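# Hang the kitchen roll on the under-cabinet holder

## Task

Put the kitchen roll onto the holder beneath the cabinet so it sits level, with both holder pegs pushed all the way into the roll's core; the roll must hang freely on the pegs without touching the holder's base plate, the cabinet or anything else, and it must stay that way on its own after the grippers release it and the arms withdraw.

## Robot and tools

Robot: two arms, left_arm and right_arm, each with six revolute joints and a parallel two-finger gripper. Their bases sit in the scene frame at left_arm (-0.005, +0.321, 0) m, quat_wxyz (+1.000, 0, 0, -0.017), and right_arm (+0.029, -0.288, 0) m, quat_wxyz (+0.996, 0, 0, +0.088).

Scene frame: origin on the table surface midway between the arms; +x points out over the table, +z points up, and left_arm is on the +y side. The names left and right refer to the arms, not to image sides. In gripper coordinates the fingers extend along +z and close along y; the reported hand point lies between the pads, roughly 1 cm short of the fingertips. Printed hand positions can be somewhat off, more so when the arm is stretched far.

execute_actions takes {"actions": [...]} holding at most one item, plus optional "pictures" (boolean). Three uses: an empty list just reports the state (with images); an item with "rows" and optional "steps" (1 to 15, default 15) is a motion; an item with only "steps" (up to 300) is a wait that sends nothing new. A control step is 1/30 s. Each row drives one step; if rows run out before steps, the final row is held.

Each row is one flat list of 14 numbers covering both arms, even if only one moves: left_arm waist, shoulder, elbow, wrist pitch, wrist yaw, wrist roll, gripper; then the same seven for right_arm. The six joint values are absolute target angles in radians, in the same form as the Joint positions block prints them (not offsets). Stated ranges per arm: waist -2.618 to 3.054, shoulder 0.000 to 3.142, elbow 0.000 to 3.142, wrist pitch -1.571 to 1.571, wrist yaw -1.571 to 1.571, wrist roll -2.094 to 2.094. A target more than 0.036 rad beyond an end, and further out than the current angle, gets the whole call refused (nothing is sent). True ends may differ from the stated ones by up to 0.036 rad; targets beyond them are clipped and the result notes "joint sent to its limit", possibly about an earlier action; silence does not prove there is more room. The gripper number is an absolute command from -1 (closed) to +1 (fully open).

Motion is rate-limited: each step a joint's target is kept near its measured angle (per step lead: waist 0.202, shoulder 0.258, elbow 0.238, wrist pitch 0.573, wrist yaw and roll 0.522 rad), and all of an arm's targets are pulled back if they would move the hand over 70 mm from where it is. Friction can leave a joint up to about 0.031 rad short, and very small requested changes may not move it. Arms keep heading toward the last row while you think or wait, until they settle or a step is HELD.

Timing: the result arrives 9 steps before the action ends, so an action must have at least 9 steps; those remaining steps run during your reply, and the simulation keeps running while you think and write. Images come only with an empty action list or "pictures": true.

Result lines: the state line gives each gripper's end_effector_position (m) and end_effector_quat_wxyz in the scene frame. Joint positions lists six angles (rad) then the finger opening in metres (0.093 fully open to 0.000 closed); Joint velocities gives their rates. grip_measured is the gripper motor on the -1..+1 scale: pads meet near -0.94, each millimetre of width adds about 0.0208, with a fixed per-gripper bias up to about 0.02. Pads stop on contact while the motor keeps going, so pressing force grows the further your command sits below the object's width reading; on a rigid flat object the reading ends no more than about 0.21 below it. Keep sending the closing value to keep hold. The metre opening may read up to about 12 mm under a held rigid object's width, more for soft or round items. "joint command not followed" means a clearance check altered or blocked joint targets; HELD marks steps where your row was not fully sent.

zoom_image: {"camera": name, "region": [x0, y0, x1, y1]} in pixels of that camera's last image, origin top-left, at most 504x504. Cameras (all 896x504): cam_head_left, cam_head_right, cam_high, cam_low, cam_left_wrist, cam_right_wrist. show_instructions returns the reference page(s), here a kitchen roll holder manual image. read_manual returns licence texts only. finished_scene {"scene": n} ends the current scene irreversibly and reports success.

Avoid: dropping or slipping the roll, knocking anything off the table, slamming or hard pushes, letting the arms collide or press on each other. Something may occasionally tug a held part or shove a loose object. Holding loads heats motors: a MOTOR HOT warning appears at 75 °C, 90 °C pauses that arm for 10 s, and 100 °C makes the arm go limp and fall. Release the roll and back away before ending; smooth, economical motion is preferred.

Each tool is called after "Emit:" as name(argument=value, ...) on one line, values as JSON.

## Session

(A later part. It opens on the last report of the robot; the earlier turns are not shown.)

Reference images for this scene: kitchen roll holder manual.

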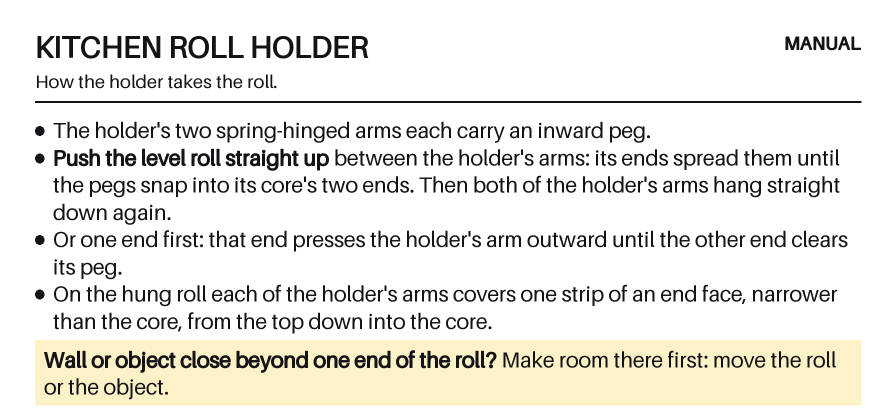

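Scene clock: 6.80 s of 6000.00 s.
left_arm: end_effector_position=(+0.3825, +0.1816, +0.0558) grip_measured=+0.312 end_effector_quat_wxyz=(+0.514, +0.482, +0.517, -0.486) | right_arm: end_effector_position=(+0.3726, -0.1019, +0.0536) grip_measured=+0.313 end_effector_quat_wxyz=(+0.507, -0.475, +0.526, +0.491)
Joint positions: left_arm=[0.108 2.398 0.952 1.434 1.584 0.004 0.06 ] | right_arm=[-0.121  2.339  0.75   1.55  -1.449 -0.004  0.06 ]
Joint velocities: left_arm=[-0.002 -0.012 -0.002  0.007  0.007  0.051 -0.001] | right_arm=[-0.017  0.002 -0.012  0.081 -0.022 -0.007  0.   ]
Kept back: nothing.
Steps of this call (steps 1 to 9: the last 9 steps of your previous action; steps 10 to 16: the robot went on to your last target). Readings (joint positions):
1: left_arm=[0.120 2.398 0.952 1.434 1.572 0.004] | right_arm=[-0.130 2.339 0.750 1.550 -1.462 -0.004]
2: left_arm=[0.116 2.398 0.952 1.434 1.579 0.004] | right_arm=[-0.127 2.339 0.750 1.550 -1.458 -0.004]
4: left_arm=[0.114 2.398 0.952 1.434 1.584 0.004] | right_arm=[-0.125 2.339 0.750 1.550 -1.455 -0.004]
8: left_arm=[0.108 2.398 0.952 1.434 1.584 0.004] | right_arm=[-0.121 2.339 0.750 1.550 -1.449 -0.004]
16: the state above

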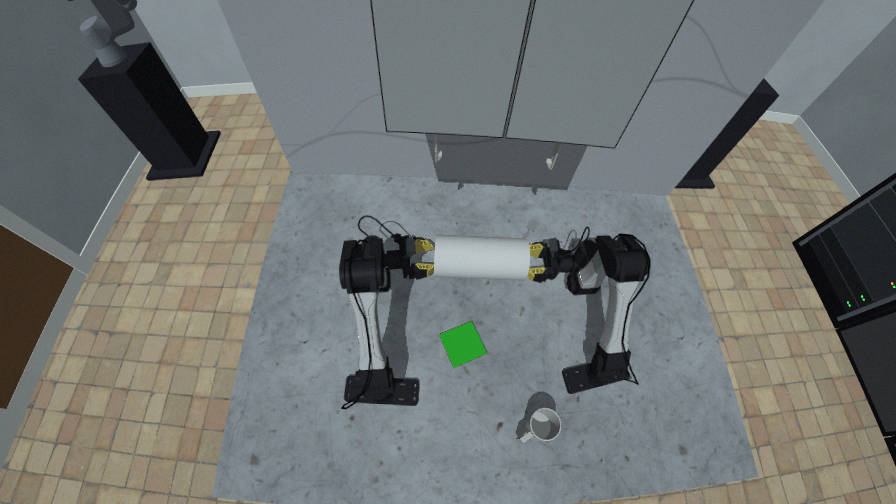

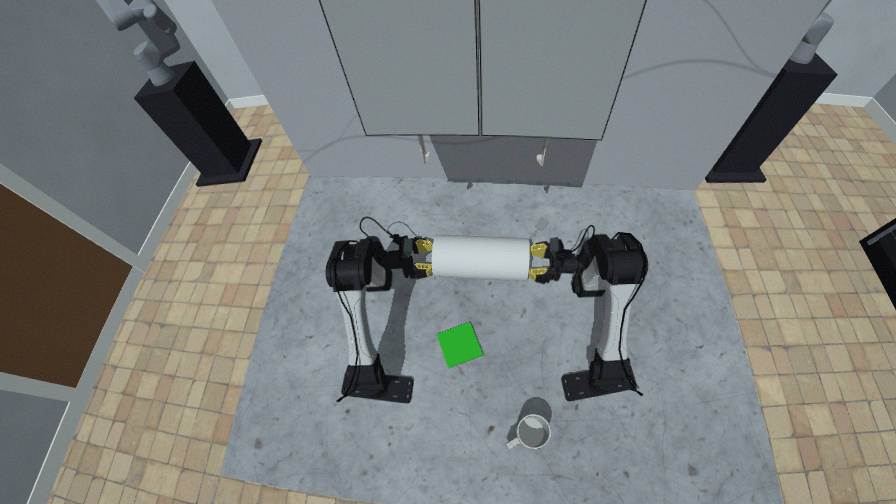

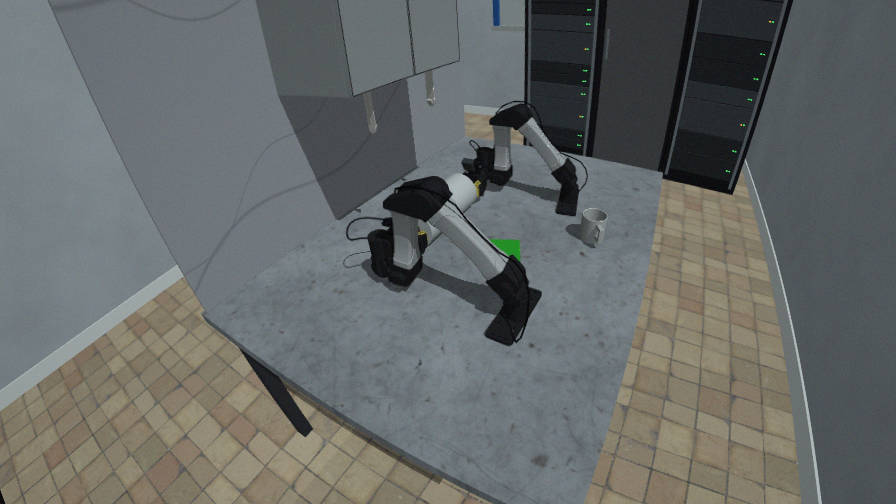

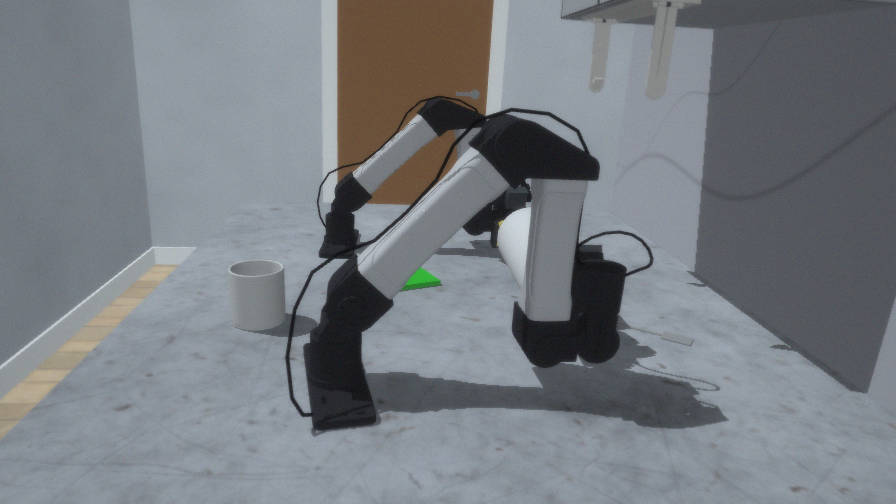

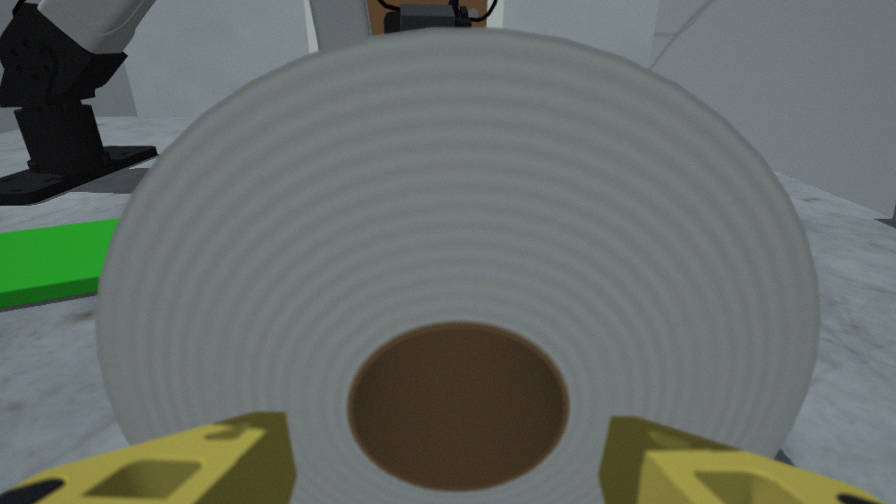

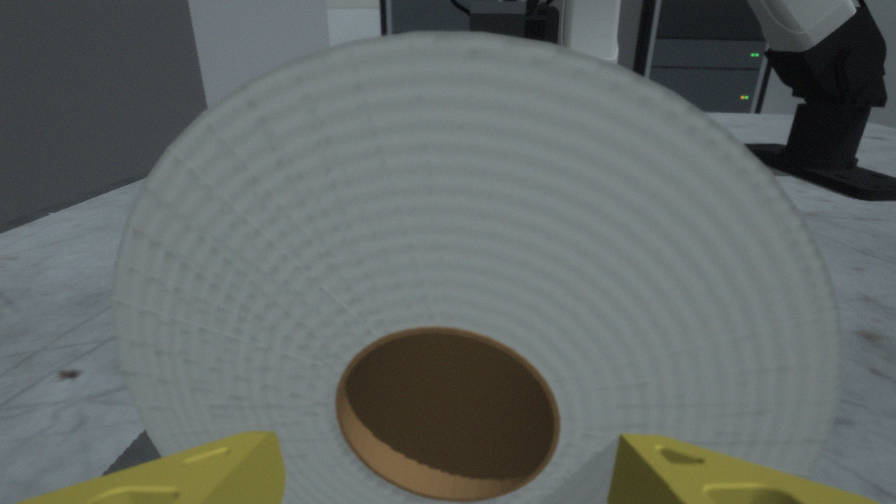

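Emit:
execute_actions(actions=[{"rows":[[-0.001,2.378,0.975,1.425,1.575,0,0.31,-0.015,2.316,0.775,1.535,-1.455,0,0.31],[-0.002,2.372,0.995,1.4,1.575,0,0.31,-0.015,2.308,0.793,1.51,-1.455,0,0.31],[-0.003,2.368,1.017,1.375,1.575,0,0.31,-0.015,2.301,0.812,1.484,-1.455,0,0.31],[-0.004,2.365,1.038,1.352,1.575,0,0.31,-0.016,2.295,0.83,1.46,-1.455,0,0.31],[-0.005,2.362,1.055,1.331,1.575,0,0.31,-0.016,2.289,0.846,1.438,-1.455,0,0.31],[-0.006,2.359,1.071,1.311,1.575,0,0.31,-0.016,2.283,0.861,1.417,-1.455,0,0.31],[-0.007,2.355,1.088,1.29,1.575,0,0.31,-0.017,2.277,0.876,1.396,-1.46,0,0.31],[-0.009,2.351,1.105,1.269,1.575,0,0.31,-0.017,2.27,0.891,1.375,-1.46,0,0.31],[-0.01,2.346,1.122,1.249,1.575,0,0.31,-0.017,2.263,0.906,1.353,-1.46,0,0.31],[-0.011,2.342,1.139,1.228,1.575,0,0.31,-0.018,2.256,0.921,1.332,-1.46,0,0.31],[-0.012,2.338,1.156,1.207,1.575,0,0.31,-0.018,2.249,0.936,1.311,-1.46,0,0.31],[-0.013,2.333,1.173,1.187,1.575,0,0.31,-0.018,2.242,0.951,1.289,-1.46,0,0.31],[-0.014,2.329,1.19,1.166,1.575,0,0.31,-0.018,2.235,0.966,1.268,-1.46,0,0.31],[-0.015,2.325,1.207,1.145,1.575,0,0.31,-0.019,2.228,0.981,1.247,-1.46,0,0.31],[-0.016,2.32,1.223,1.125,1.575,0,0.31,-0.019,2.222,0.997,1.225,-1.462,0,0.31]],"steps":15}])

Emit:
execute_actions(actions=[{"rows":[[-0.017,2.316,1.24,1.104,1.575,0,0.31,-0.019,2.215,1.012,1.204,-1.465,0,0.31],[-0.018,2.311,1.257,1.084,1.575,0,0.31,-0.02,2.208,1.027,1.182,-1.465,0,0.31],[-0.019,2.307,1.274,1.063,1.575,0,0.31,-0.02,2.201,1.042,1.161,-1.465,0,0.31],[-0.02,2.303,1.291,1.042,1.575,0,0.31,-0.02,2.194,1.057,1.14,-1.465,0,0.31],[-0.021,2.298,1.308,1.022,1.575,0,0.31,-0.02,2.187,1.072,1.118,-1.465,0,0.31],[-0.022,2.294,1.325,1.001,1.575,0,0.31,-0.021,2.18,1.087,1.097,-1.465,0,0.31],[-0.023,2.29,1.342,0.98,1.575,0,0.31,-0.021,2.173,1.102,1.076,-1.465,0,0.31],[-0.025,2.285,1.358,0.96,1.575,0,0.31,-0.021,2.167,1.118,1.054,-1.465,0,0.31],[-0.026,2.281,1.375,0.939,1.575,0,0.31,-0.021,2.16,1.133,1.033,-1.468,0,0.31],[-0.027,2.277,1.392,0.918,1.575,0,0.31,-0.022,2.153,1.148,1.012,-1.468,0,0.31],[-0.028,2.272,1.409,0.898,1.575,0,0.31,-0.022,2.146,1.163,0.99,-1.468,0,0.31],[-0.029,2.268,1.426,0.877,1.575,0,0.31,-0.022,2.139,1.178,0.969,-1.468,0,0.31],[-0.03,2.264,1.443,0.856,1.575,0,0.31,-0.022,2.132,1.193,0.948,-1.468,0,0.31],[-0.031,2.259,1.46,0.836,1.575,0,0.31,-0.023,2.125,1.208,0.926,-1.468,0,0.31],[-0.032,2.255,1.477,0.815,1.575,0,0.31,-0.023,2.118,1.223,0.905,-1.468,0,0.31]],"steps":15}])

Emit:
execute_actions(actions=[{"rows":[[-0.033,2.251,1.494,0.794,1.575,0,0.31,-0.023,2.111,1.238,0.884,-1.472,0,0.31],[-0.034,2.246,1.51,0.774,1.575,0,0.31,-0.024,2.105,1.254,0.862,-1.472,0,0.31],[-0.035,2.242,1.527,0.753,1.575,0,0.31,-0.024,2.098,1.269,0.841,-1.472,0,0.31],[-0.036,2.238,1.544,0.732,1.575,0,0.31,-0.024,2.091,1.284,0.82,-1.472,0,0.31],[-0.037,2.233,1.561,0.712,1.575,0,0.31,-0.024,2.084,1.299,0.798,-1.472,0,0.31],[-0.038,2.229,1.578,0.691,1.575,0,0.31,-0.025,2.077,1.314,0.777,-1.472,0,0.31],[-0.039,2.225,1.595,0.67,1.575,0,0.31,-0.025,2.07,1.329,0.756,-1.472,0,0.31],[-0.041,2.22,1.612,0.65,1.575,0,0.31,-0.025,2.063,1.344,0.734,-1.475,0,0.31],[-0.042,2.216,1.629,0.629,1.575,0,0.31,-0.025,2.056,1.359,0.713,-1.475,0,0.31],[-0.043,2.212,1.646,0.608,1.575,0,0.31,-0.026,2.049,1.374,0.692,-1.475,0,0.31],[-0.044,2.207,1.662,0.588,1.575,0,0.31,-0.026,2.043,1.39,0.67,-1.475,0,0.31],[-0.045,2.203,1.679,0.567,1.575,0,0.31,-0.026,2.036,1.405,0.649,-1.475,0,0.31],[-0.046,2.199,1.696,0.546,1.575,0,0.31,-0.026,2.029,1.42,0.628,-1.475,0,0.31],[-0.047,2.194,1.713,0.526,1.575,0,0.31,-0.027,2.022,1.435,0.606,-1.475,0,0.31],[-0.048,2.19,1.73,0.505,1.575,0,0.31,-0.027,2.015,1.45,0.585,-1.475,0,0.31]],"steps":15}])

Emit:
execute_actions(actions=[{"steps":32}], pictures=true)

Emit:
zoom_image(camera="cam_head_right", region=[390, 125, 570, 215])

Scene clock: 9.50 s of 6000.00 s.
left_arm: end_effector_position=(+0.3978, +0.1820, +0.0644) grip_measured=+0.312 end_effector_quat_wxyz=(+0.516, +0.486, +0.514, -0.483) | right_arm: end_effector_position=(+0.3873, -0.1011, +0.0619) grip_measured=+0.313 end_effector_quat_wxyz=(+0.508, -0.476, +0.525, +0.490)
Joint positions: left_arm=[0.107 2.394 1.019 1.376 1.584 0.004 0.06 ] | right_arm=[-0.121  2.322  0.805  1.483 -1.448 -0.002  0.06 ]
Joint velocities: left_arm=[-0.007 -0.105  0.549 -0.462 -0.022  0.051 -0.   ] | right_arm=[-0.012 -0.164  0.486 -0.564 -0.022  0.007  0.   ]
Steps of this call (steps 1 to 15: the robot went on to your last target; steps 16 to 75: nothing new was sent; steps 76 to 81: the first 6 steps of this action). Readings (joint positions):
76: left_arm=[0.108 2.398 0.952 1.434 1.584 0.004] | right_arm=[-0.121 2.339 0.750 1.550 -1.449 -0.004]
77: left_arm=[0.108 2.397 0.955 1.430 1.584 0.004] | right_arm=[-0.121 2.338 0.752 1.545 -1.449 -0.003]
79: left_arm=[0.107 2.397 0.981 1.407 1.584 0.004] | right_arm=[-0.121 2.332 0.772 1.518 -1.449 -0.003]
81: the state above

Scene clock: 10.00 s of 6000.00 s.
left_arm: end_effector_position=(+0.4515, +0.1830, +0.1253) grip_measured=+0.312 end_effector_quat_wxyz=(+0.523, +0.497, +0.503, -0.475) | right_arm: end_effector_position=(+0.4418, -0.0985, +0.1211) grip_measured=+0.313 end_effector_quat_wxyz=(+0.518, -0.484, +0.515, +0.481)
Joint positions: left_arm=[0.1   2.327 1.275 1.09  1.584 0.004 0.06 ] | right_arm=[-0.122  2.216  1.037  1.183 -1.448 -0.002  0.06 ]
Joint velocities: left_arm=[-0.027 -0.12   0.466 -0.623 -0.007 -0.037 -0.001] | right_arm=[-0.002 -0.173  0.432 -0.593  0.007  0.022 -0.   ]
Steps of this call (steps 1 to 9: the last 9 steps of your previous action; steps 10 to 15: the first 6 steps of this action). Readings (joint positions):
10: left_arm=[0.102 2.347 1.192 1.192 1.584 0.004] | right_arm=[-0.121 2.249 0.962 1.290 -1.447 -0.002]
11: left_arm=[0.102 2.343 1.209 1.172 1.584 0.004] | right_arm=[-0.121 2.243 0.977 1.269 -1.447 -0.002]
13: left_arm=[0.101 2.335 1.242 1.131 1.584 0.004] | right_arm=[-0.121 2.230 1.007 1.226 -1.448 -0.002]
15: the state above

Scene clock: 10.50 s of 6000.00 s.
left_arm: end_effector_position=(+0.4852, +0.1794, +0.1991) grip_measured=+0.312 end_effector_quat_wxyz=(+0.521, +0.501, +0.499, -0.477) | right_arm: end_effector_position=(+0.4773, -0.1005, +0.1974) grip_measured=+0.313 end_effector_quat_wxyz=(+0.522, -0.487, +0.512, +0.478)
Joint positions: left_arm=[0.088 2.264 1.526 0.781 1.584 0.004 0.06 ] | right_arm=[-0.131  2.112  1.264  0.865 -1.457 -0.002  0.06 ]
Joint velocities: left_arm=[-0.007 -0.115  0.466 -0.667 -0.066  0.007 -0.001] | right_arm=[-0.007 -0.188  0.418 -0.667 -0.022  0.007 -0.001]
Steps of this call (steps 1 to 9: the last 9 steps of your previous action; steps 10 to 15: the first 6 steps of this action). Readings (joint positions):
10: left_arm=[0.091 2.285 1.443 0.884 1.584 0.004] | right_arm=[-0.128 2.146 1.188 0.971 -1.454 -0.002]
11: left_arm=[0.090 2.281 1.459 0.863 1.584 0.004] | right_arm=[-0.129 2.140 1.203 0.950 -1.455 -0.002]
13: left_arm=[0.089 2.272 1.493 0.822 1.584 0.004] | right_arm=[-0.130 2.126 1.234 0.908 -1.456 -0.002]
15: the state above

Scene clock: 11.57 s of 6000.00 s.
left_arm: end_effector_position=(+0.4946, +0.1760, +0.2614) grip_measured=+0.312 end_effector_quat_wxyz=(+0.511, +0.495, +0.505, -0.489) | right_arm: end_effector_position=(+0.4869, -0.1032, +0.2654) grip_measured=+0.313 end_effector_quat_wxyz=(+0.518, -0.483, +0.516, +0.481)
Joint positions: left_arm=[0.08  2.208 1.708 0.508 1.584 0.004 0.06 ] | right_arm=[-0.138  2.022  1.435  0.591 -1.462 -0.     0.06 ]
Joint velocities: left_arm=[ 0.002 -0.007 -0.012  0.022  0.022  0.007  0.   ] | right_arm=[ 0.002 -0.007 -0.002 -0.007 -0.066  0.007  0.   ]
Kept back: nothing.
Steps of this call (steps 1 to 9: the last 9 steps of your previous action; steps 10 to 32: the robot went on to your last target). Readings (joint positions):
1: left_arm=[0.087 2.260 1.543 0.760 1.584 0.004] | right_arm=[-0.132 2.105 1.279 0.844 -1.457 -0.002]
2: left_arm=[0.086 2.256 1.559 0.739 1.584 0.004] | right_arm=[-0.132 2.098 1.295 0.822 -1.458 -0.001]
4: left_arm=[0.085 2.248 1.593 0.698 1.584 0.004] | right_arm=[-0.133 2.084 1.325 0.780 -1.459 -0.001]
8: left_arm=[0.083 2.232 1.658 0.617 1.584 0.004] | right_arm=[-0.135 2.056 1.386 0.696 -1.461 -0.001]
32: the state above

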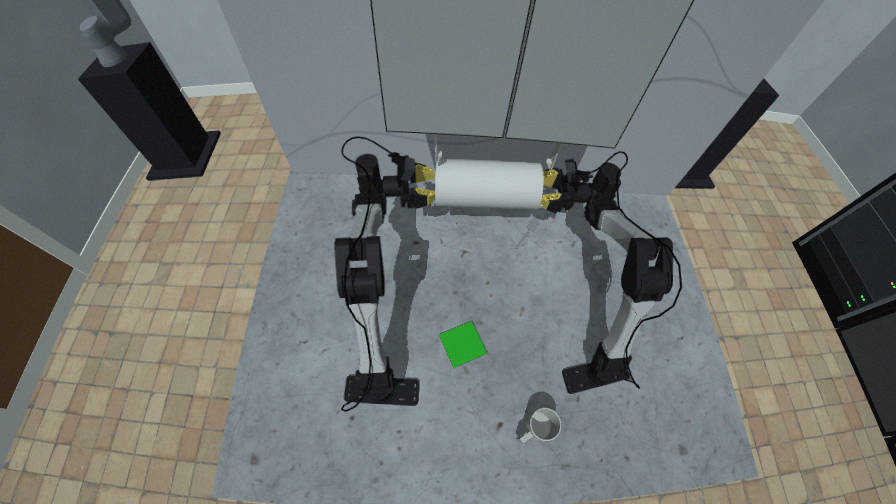

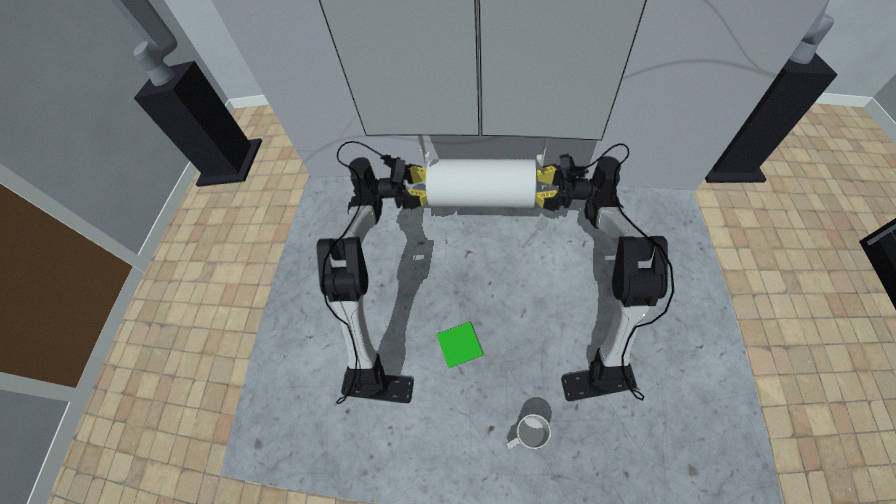

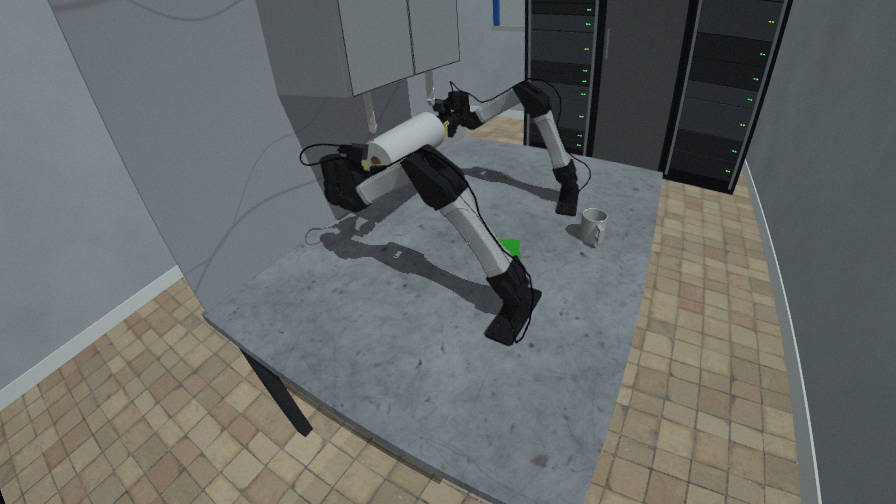

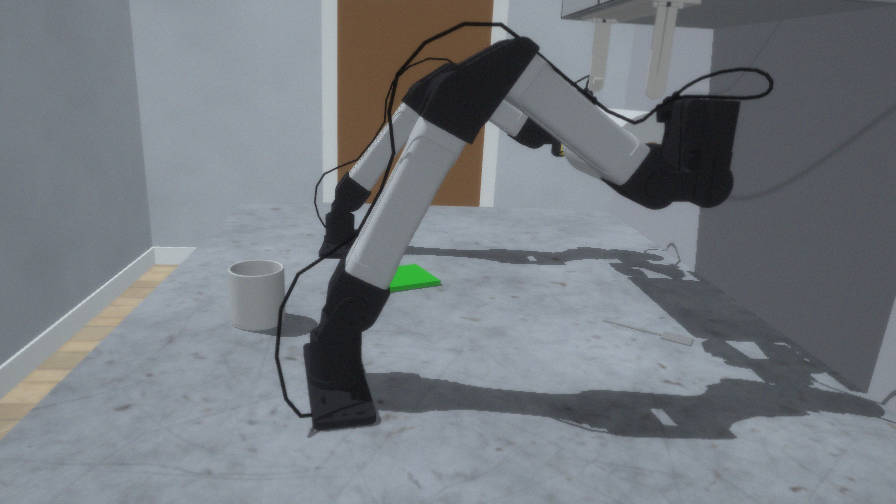

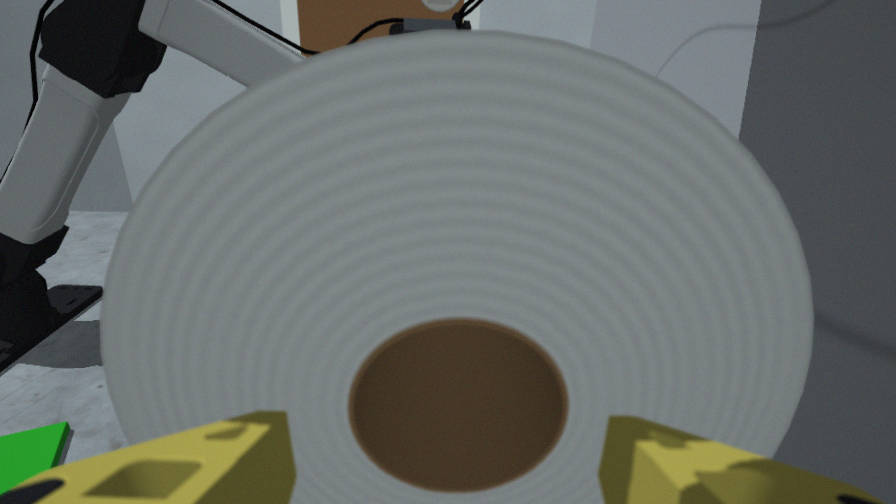

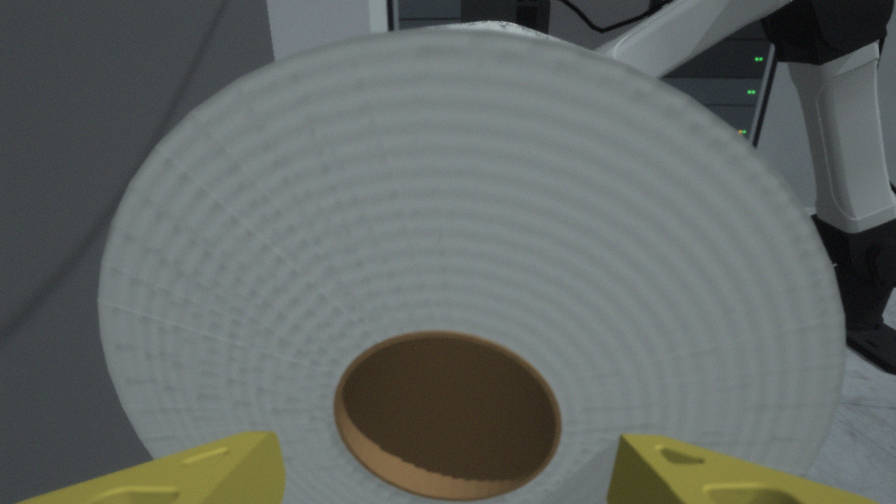

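Region (390, 125, 570, 215) of cam_head_right's 896x504 image, scaled by 2.800, with more detail than that image has.

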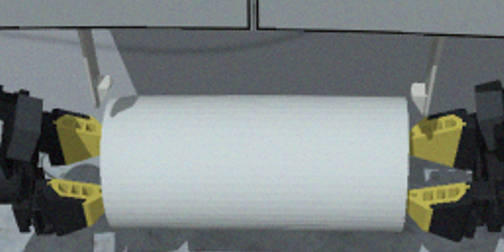

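Emit:
execute_actions(actions=[{"rows":[[-0.053,2.185,1.74,0.495,1.575,0,0.31,-0.03,2.01,1.46,0.58,-1.48,0,0.31],[-0.058,2.18,1.75,0.48,1.575,0,0.31,-0.034,2.005,1.465,0.57,-1.48,0,0.31],[-0.063,2.175,1.76,0.465,1.575,0,0.31,-0.038,2.0,1.47,0.56,-1.485,0,0.31],[-0.068,2.17,1.77,0.45,1.575,0,0.31,-0.042,2.0,1.48,0.55,-1.485,0,0.31],[-0.072,2.17,1.78,0.435,1.575,0,0.31,-0.046,2.0,1.49,0.545,-1.485,0,0.31]],"steps":15}])

Emit:
execute_actions(actions=[{"steps":22}], pictures=true)

Emit:
zoom_image(camera="cam_head_right", region=[390, 125, 570, 215])

Emit:
zoom_image(camera="cam_head_left", region=[400, 125, 580, 215])

Scene clock: 12.57 s of 6000.00 s.
left_arm: end_effector_position=(+0.4953, +0.1728, +0.2671) grip_measured=+0.312 end_effector_quat_wxyz=(+0.507, +0.494, +0.506, -0.493) | right_arm: end_effector_position=(+0.4888, -0.1069, +0.2691) grip_measured=+0.313 end_effector_quat_wxyz=(+0.516, -0.480, +0.519, +0.483)
Joint positions: left_arm=[0.073 2.208 1.734 0.471 1.584 0.004 0.06 ] | right_arm=[-0.146  2.022  1.454  0.562 -1.47  -0.     0.06 ]
Joint velocities: left_arm=[-0.056 -0.002  0.193 -0.212 -0.022  0.066  0.   ] | right_arm=[-0.056 -0.017  0.203 -0.125 -0.066 -0.022 -0.   ]
Steps of this call (steps 1 to 15: the robot went on to your last target; steps 16 to 24: nothing new was sent; steps 25 to 30: the first 6 steps of this action). Readings (joint positions):
25: left_arm=[0.079 2.208 1.708 0.506 1.584 0.004] | right_arm=[-0.138 2.022 1.435 0.589 -1.463 -0.000]
26: left_arm=[0.079 2.208 1.710 0.502 1.584 0.004] | right_arm=[-0.139 2.022 1.435 0.587 -1.463 -0.000]
28: left_arm=[0.077 2.208 1.719 0.486 1.584 0.004] | right_arm=[-0.142 2.022 1.441 0.575 -1.466 -0.000]
30: the state above

Scene clock: 13.30 s of 6000.00 s.
left_arm: end_effector_position=(+0.4922, +0.1652, +0.2764) grip_measured=+0.312 end_effector_quat_wxyz=(+0.503, +0.497, +0.503, -0.497) | right_arm: end_effector_position=(+0.4895, -0.1128, +0.2725) grip_measured=+0.313 end_effector_quat_wxyz=(+0.514, -0.481, +0.519, +0.485)
Joint positions: left_arm=[0.058 2.196 1.753 0.44  1.584 0.004 0.06 ] | right_arm=[-0.159  2.022  1.469  0.545 -1.487 -0.     0.06 ]
Joint velocities: left_arm=[-0.012 -0.007  0.012  0.022 -0.022 -0.022 -0.001] | right_arm=[-0.017  0.002 -0.022 -0.037 -0.051 -0.022  0.   ]
Kept back: nothing.
Steps of this call (steps 1 to 9: the last 9 steps of your previous action; steps 10 to 22: the robot went on to your last target). Readings (joint positions):
1: left_arm=[0.071 2.207 1.740 0.465 1.584 0.004] | right_arm=[-0.148 2.022 1.460 0.560 -1.472 -0.000]
2: left_arm=[0.069 2.205 1.744 0.461 1.584 0.004] | right_arm=[-0.150 2.022 1.465 0.559 -1.474 -0.000]
4: left_arm=[0.065 2.201 1.749 0.455 1.584 0.004] | right_arm=[-0.153 2.022 1.469 0.557 -1.478 -0.000]
8: left_arm=[0.060 2.197 1.753 0.447 1.584 0.004] | right_arm=[-0.158 2.022 1.469 0.550 -1.484 -0.000]
22: the state above

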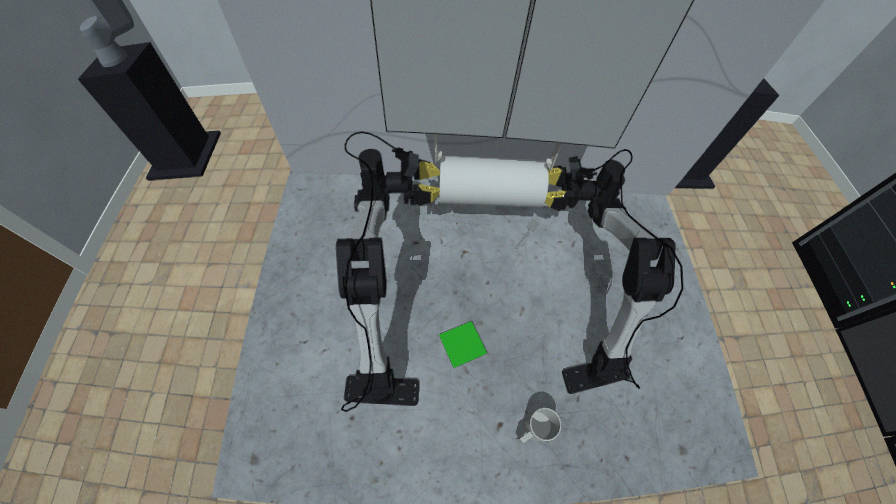

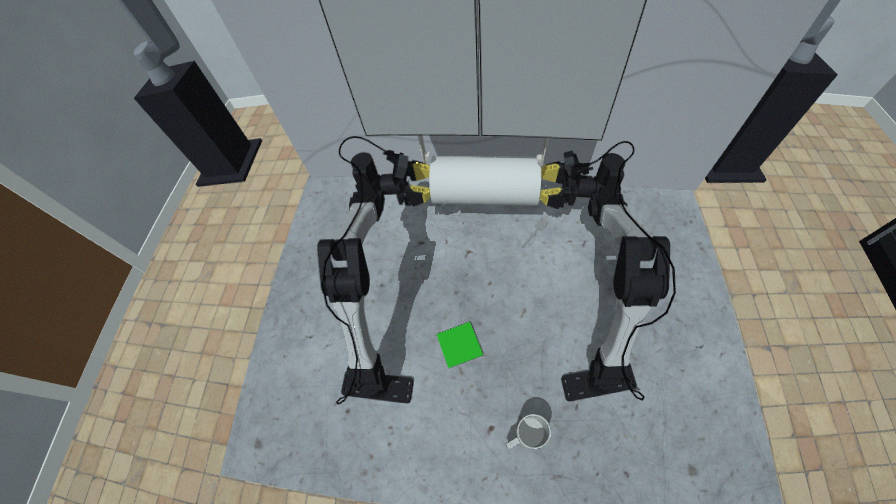

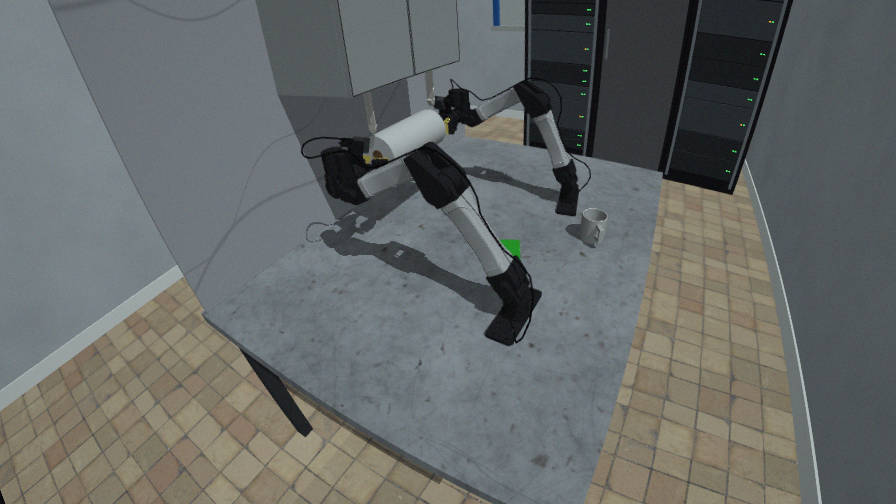

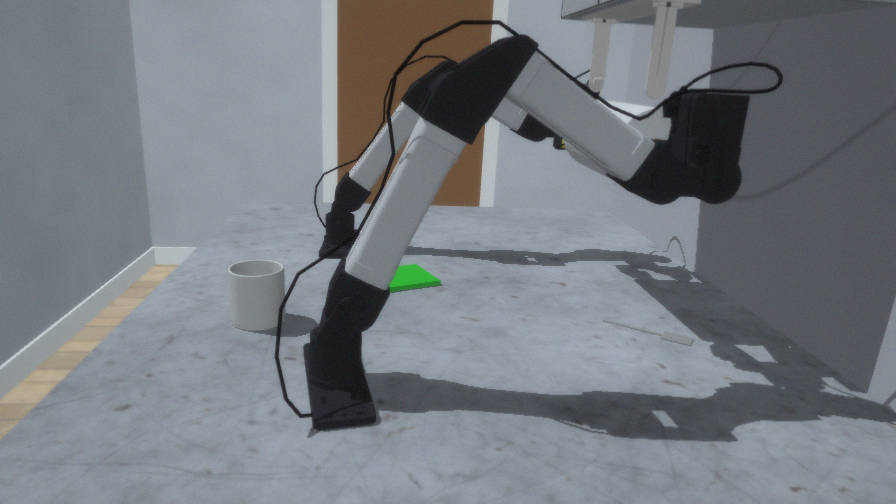

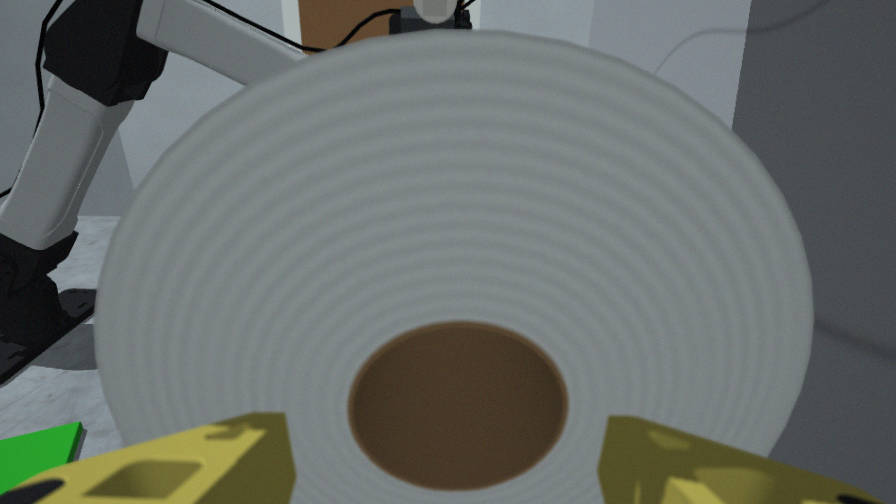

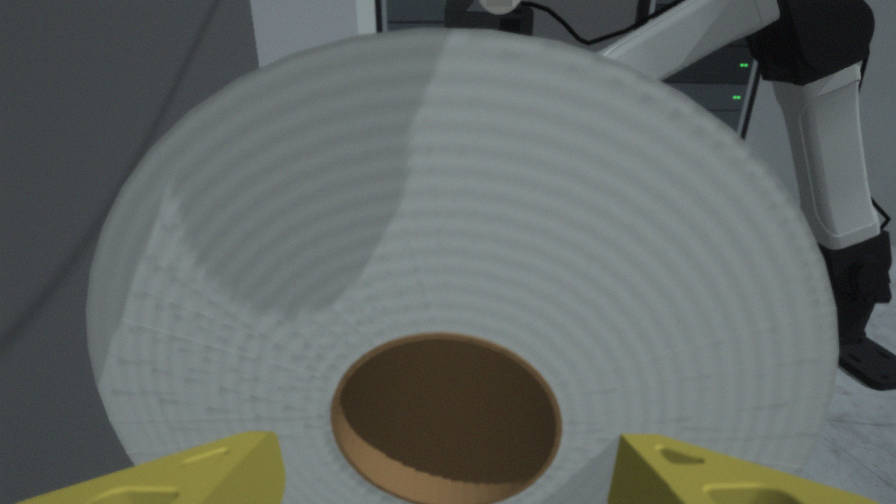

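Region (390, 125, 570, 215) of cam_head_right's 896x504 image, scaled by 2.800, with more detail than that image has.

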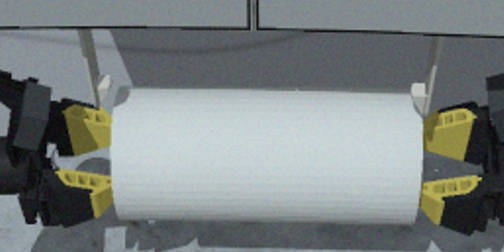

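Region (400, 125, 580, 215) of cam_head_left's 896x504 image, scaled by 2.800, with more detail than that image has.

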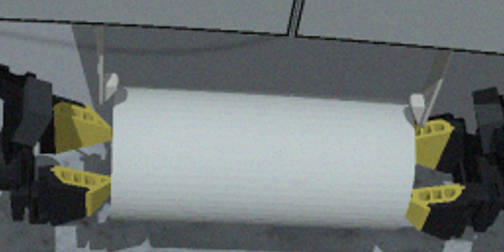

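Emit:
execute_actions(actions=[{"rows":[[-0.066,2.17,1.78,0.435,1.575,0,0.31,-0.035,2.0,1.49,0.545,-1.48,0,0.31],[-0.062,2.17,1.78,0.435,1.575,0,0.31,-0.027,2.0,1.49,0.545,-1.48,0,0.31],[-0.062,2.17,1.78,0.435,1.575,0,0.31,-0.027,2.0,1.49,0.545,-1.475,0,0.31],[-0.062,2.165,1.785,0.425,1.575,0,0.31,-0.027,1.99,1.49,0.535,-1.47,0,0.31],[-0.062,2.16,1.79,0.415,1.575,0,0.31,-0.027,1.98,1.49,0.525,-1.47,0,0.31],[-0.062,2.155,1.795,0.405,1.575,0,0.31,-0.027,1.97,1.49,0.515,-1.47,0,0.31],[-0.062,2.15,1.8,0.395,1.575,0,0.31,-0.027,1.96,1.49,0.505,-1.47,0,0.31],[-0.062,2.145,1.805,0.39,1.575,0,0.31,-0.027,1.95,1.49,0.5,-1.47,0,0.31],[-0.062,2.14,1.81,0.385,1.575,0,0.31,-0.027,1.94,1.49,0.495,-1.47,0,0.31]],"steps":15}])

Emit:
execute_actions(actions=[{"steps":25}], pictures=true)

Scene clock: 14.23 s of 6000.00 s.
left_arm: end_effector_position=(+0.4921, +0.1652, +0.2775) grip_measured=+0.312 end_effector_quat_wxyz=(+0.502, +0.496, +0.504, -0.498) | right_arm: end_effector_position=(+0.4887, -0.1129, +0.2742) grip_measured=+0.313 end_effector_quat_wxyz=(+0.513, -0.479, +0.521, +0.486)
Joint positions: left_arm=[0.058 2.195 1.757 0.428 1.584 0.004 0.06 ] | right_arm=[-0.159  2.016  1.469  0.532 -1.485 -0.     0.06 ]
Joint velocities: left_arm=[-0.002 -0.046  0.076 -0.271 -0.051 -0.066 -0.001] | right_arm=[-0.002 -0.134  0.002 -0.154  0.022  0.022  0.001]
Steps of this call (steps 1 to 15: the robot went on to your last target; steps 16 to 22: nothing new was sent; steps 23 to 28: the first 6 steps of this action). Readings (joint positions):
23: left_arm=[0.058 2.196 1.753 0.440 1.584 0.004] | right_arm=[-0.159 2.022 1.469 0.545 -1.487 -0.000]
24: left_arm=[0.058 2.196 1.753 0.440 1.584 0.004] | right_arm=[-0.159 2.022 1.469 0.545 -1.487 -0.000]
26: left_arm=[0.058 2.196 1.753 0.439 1.584 0.004] | right_arm=[-0.159 2.022 1.469 0.544 -1.487 -0.000]
28: the state above

Scene clock: 15.07 s of 6000.00 s.
left_arm: end_effector_position=(+0.4884, +0.1679, +0.2991) grip_measured=+0.312 end_effector_quat_wxyz=(+0.508, +0.500, +0.501, -0.492) | right_arm: end_effector_position=(+0.4806, -0.1106, +0.2953) grip_measured=+0.313 end_effector_quat_wxyz=(+0.519, -0.480, +0.520, +0.480)
Joint positions: left_arm=[0.064 2.162 1.785 0.388 1.584 0.004 0.06 ] | right_arm=[-0.154  1.96   1.469  0.491 -1.47   0.001  0.06 ]
Joint velocities: left_arm=[-0.007 -0.017 -0.022 -0.022  0.051  0.037  0.   ] | right_arm=[-0.017  0.002 -0.002 -0.007 -0.066 -0.022  0.001]
Kept back: nothing.
Steps of this call (steps 1 to 9: the last 9 steps of your previous action; steps 10 to 25: the robot went on to your last target). Readings (joint positions):
1: left_arm=[0.058 2.193 1.761 0.421 1.584 0.004] | right_arm=[-0.159 2.010 1.469 0.524 -1.484 -0.000]
2: left_arm=[0.058 2.190 1.765 0.414 1.584 0.004] | right_arm=[-0.159 2.001 1.469 0.516 -1.483 -0.000]
4: left_arm=[0.058 2.180 1.774 0.403 1.584 0.004] | right_arm=[-0.159 1.981 1.469 0.506 -1.480 -0.000]
8: left_arm=[0.061 2.164 1.784 0.398 1.584 0.004] | right_arm=[-0.156 1.960 1.469 0.498 -1.473 0.001]
25: the state above

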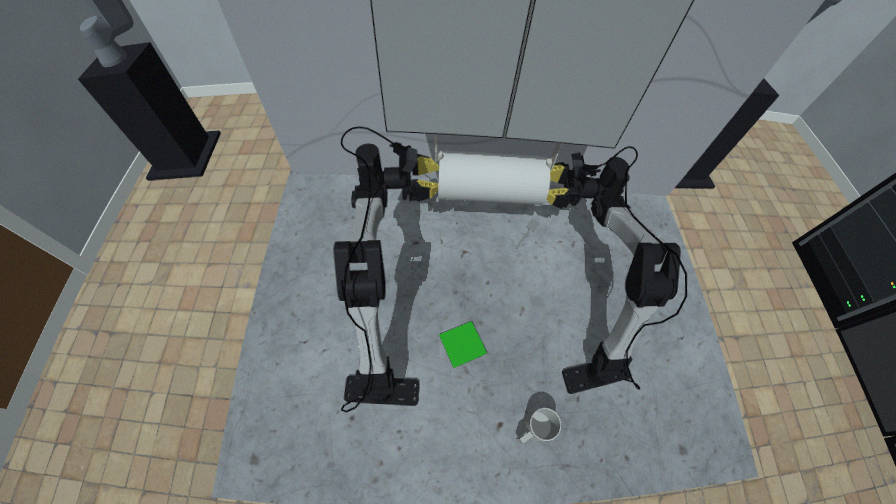

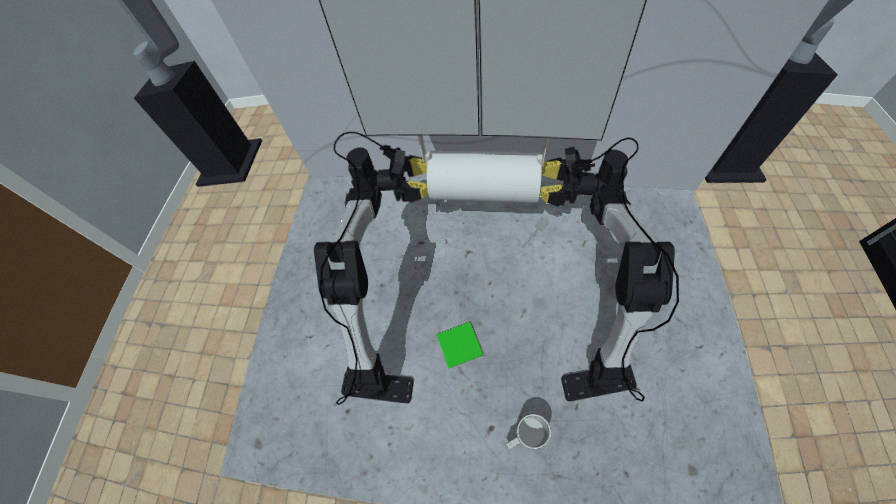

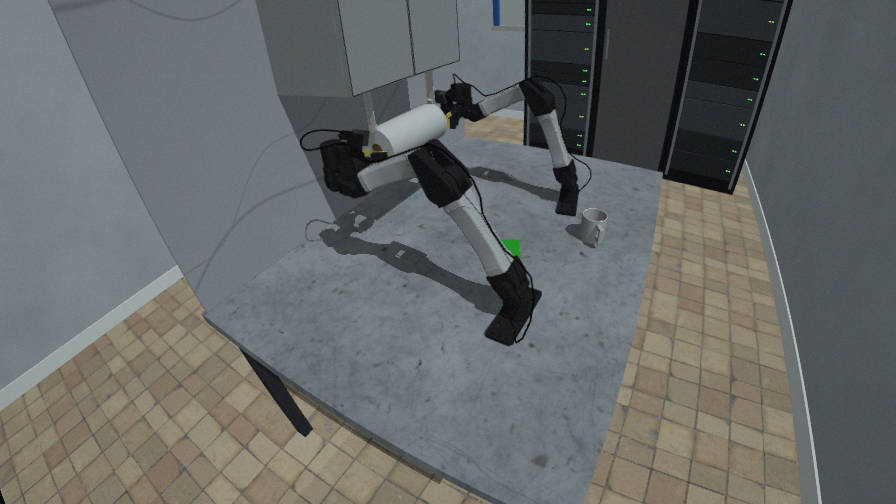

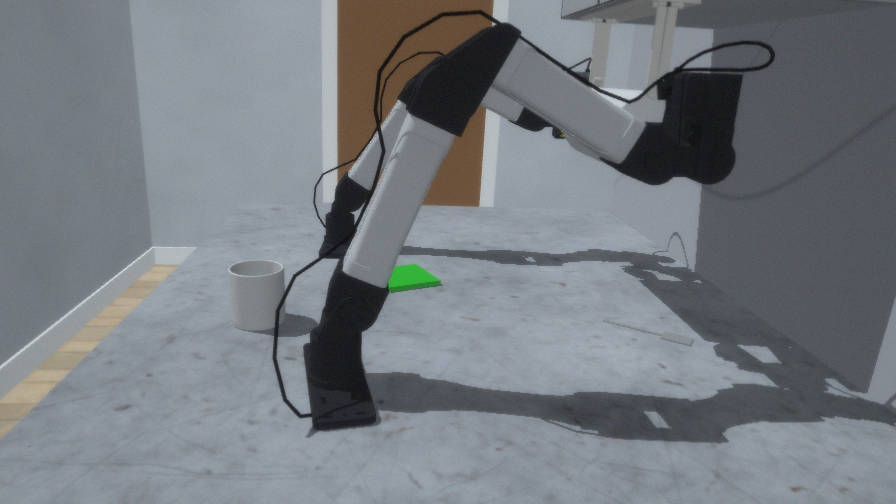

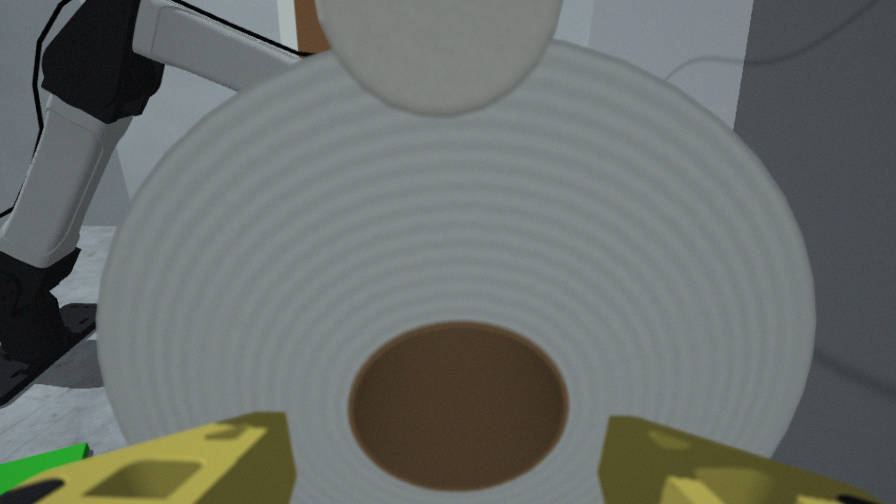

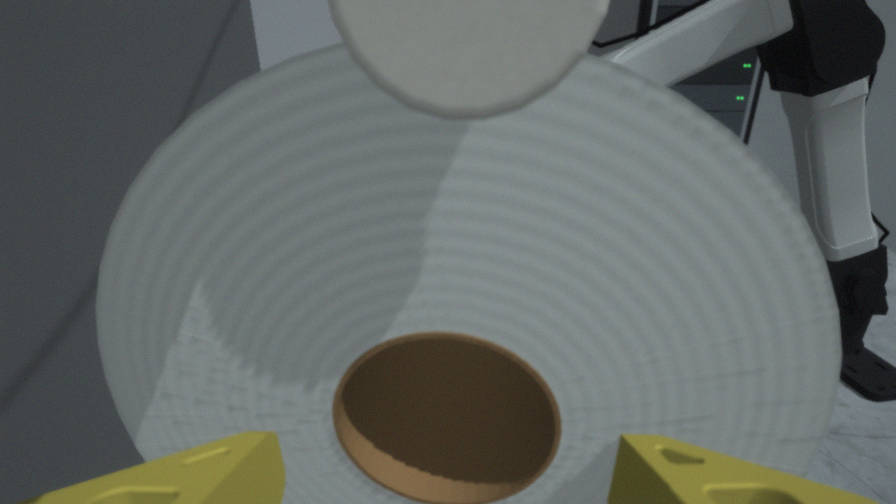

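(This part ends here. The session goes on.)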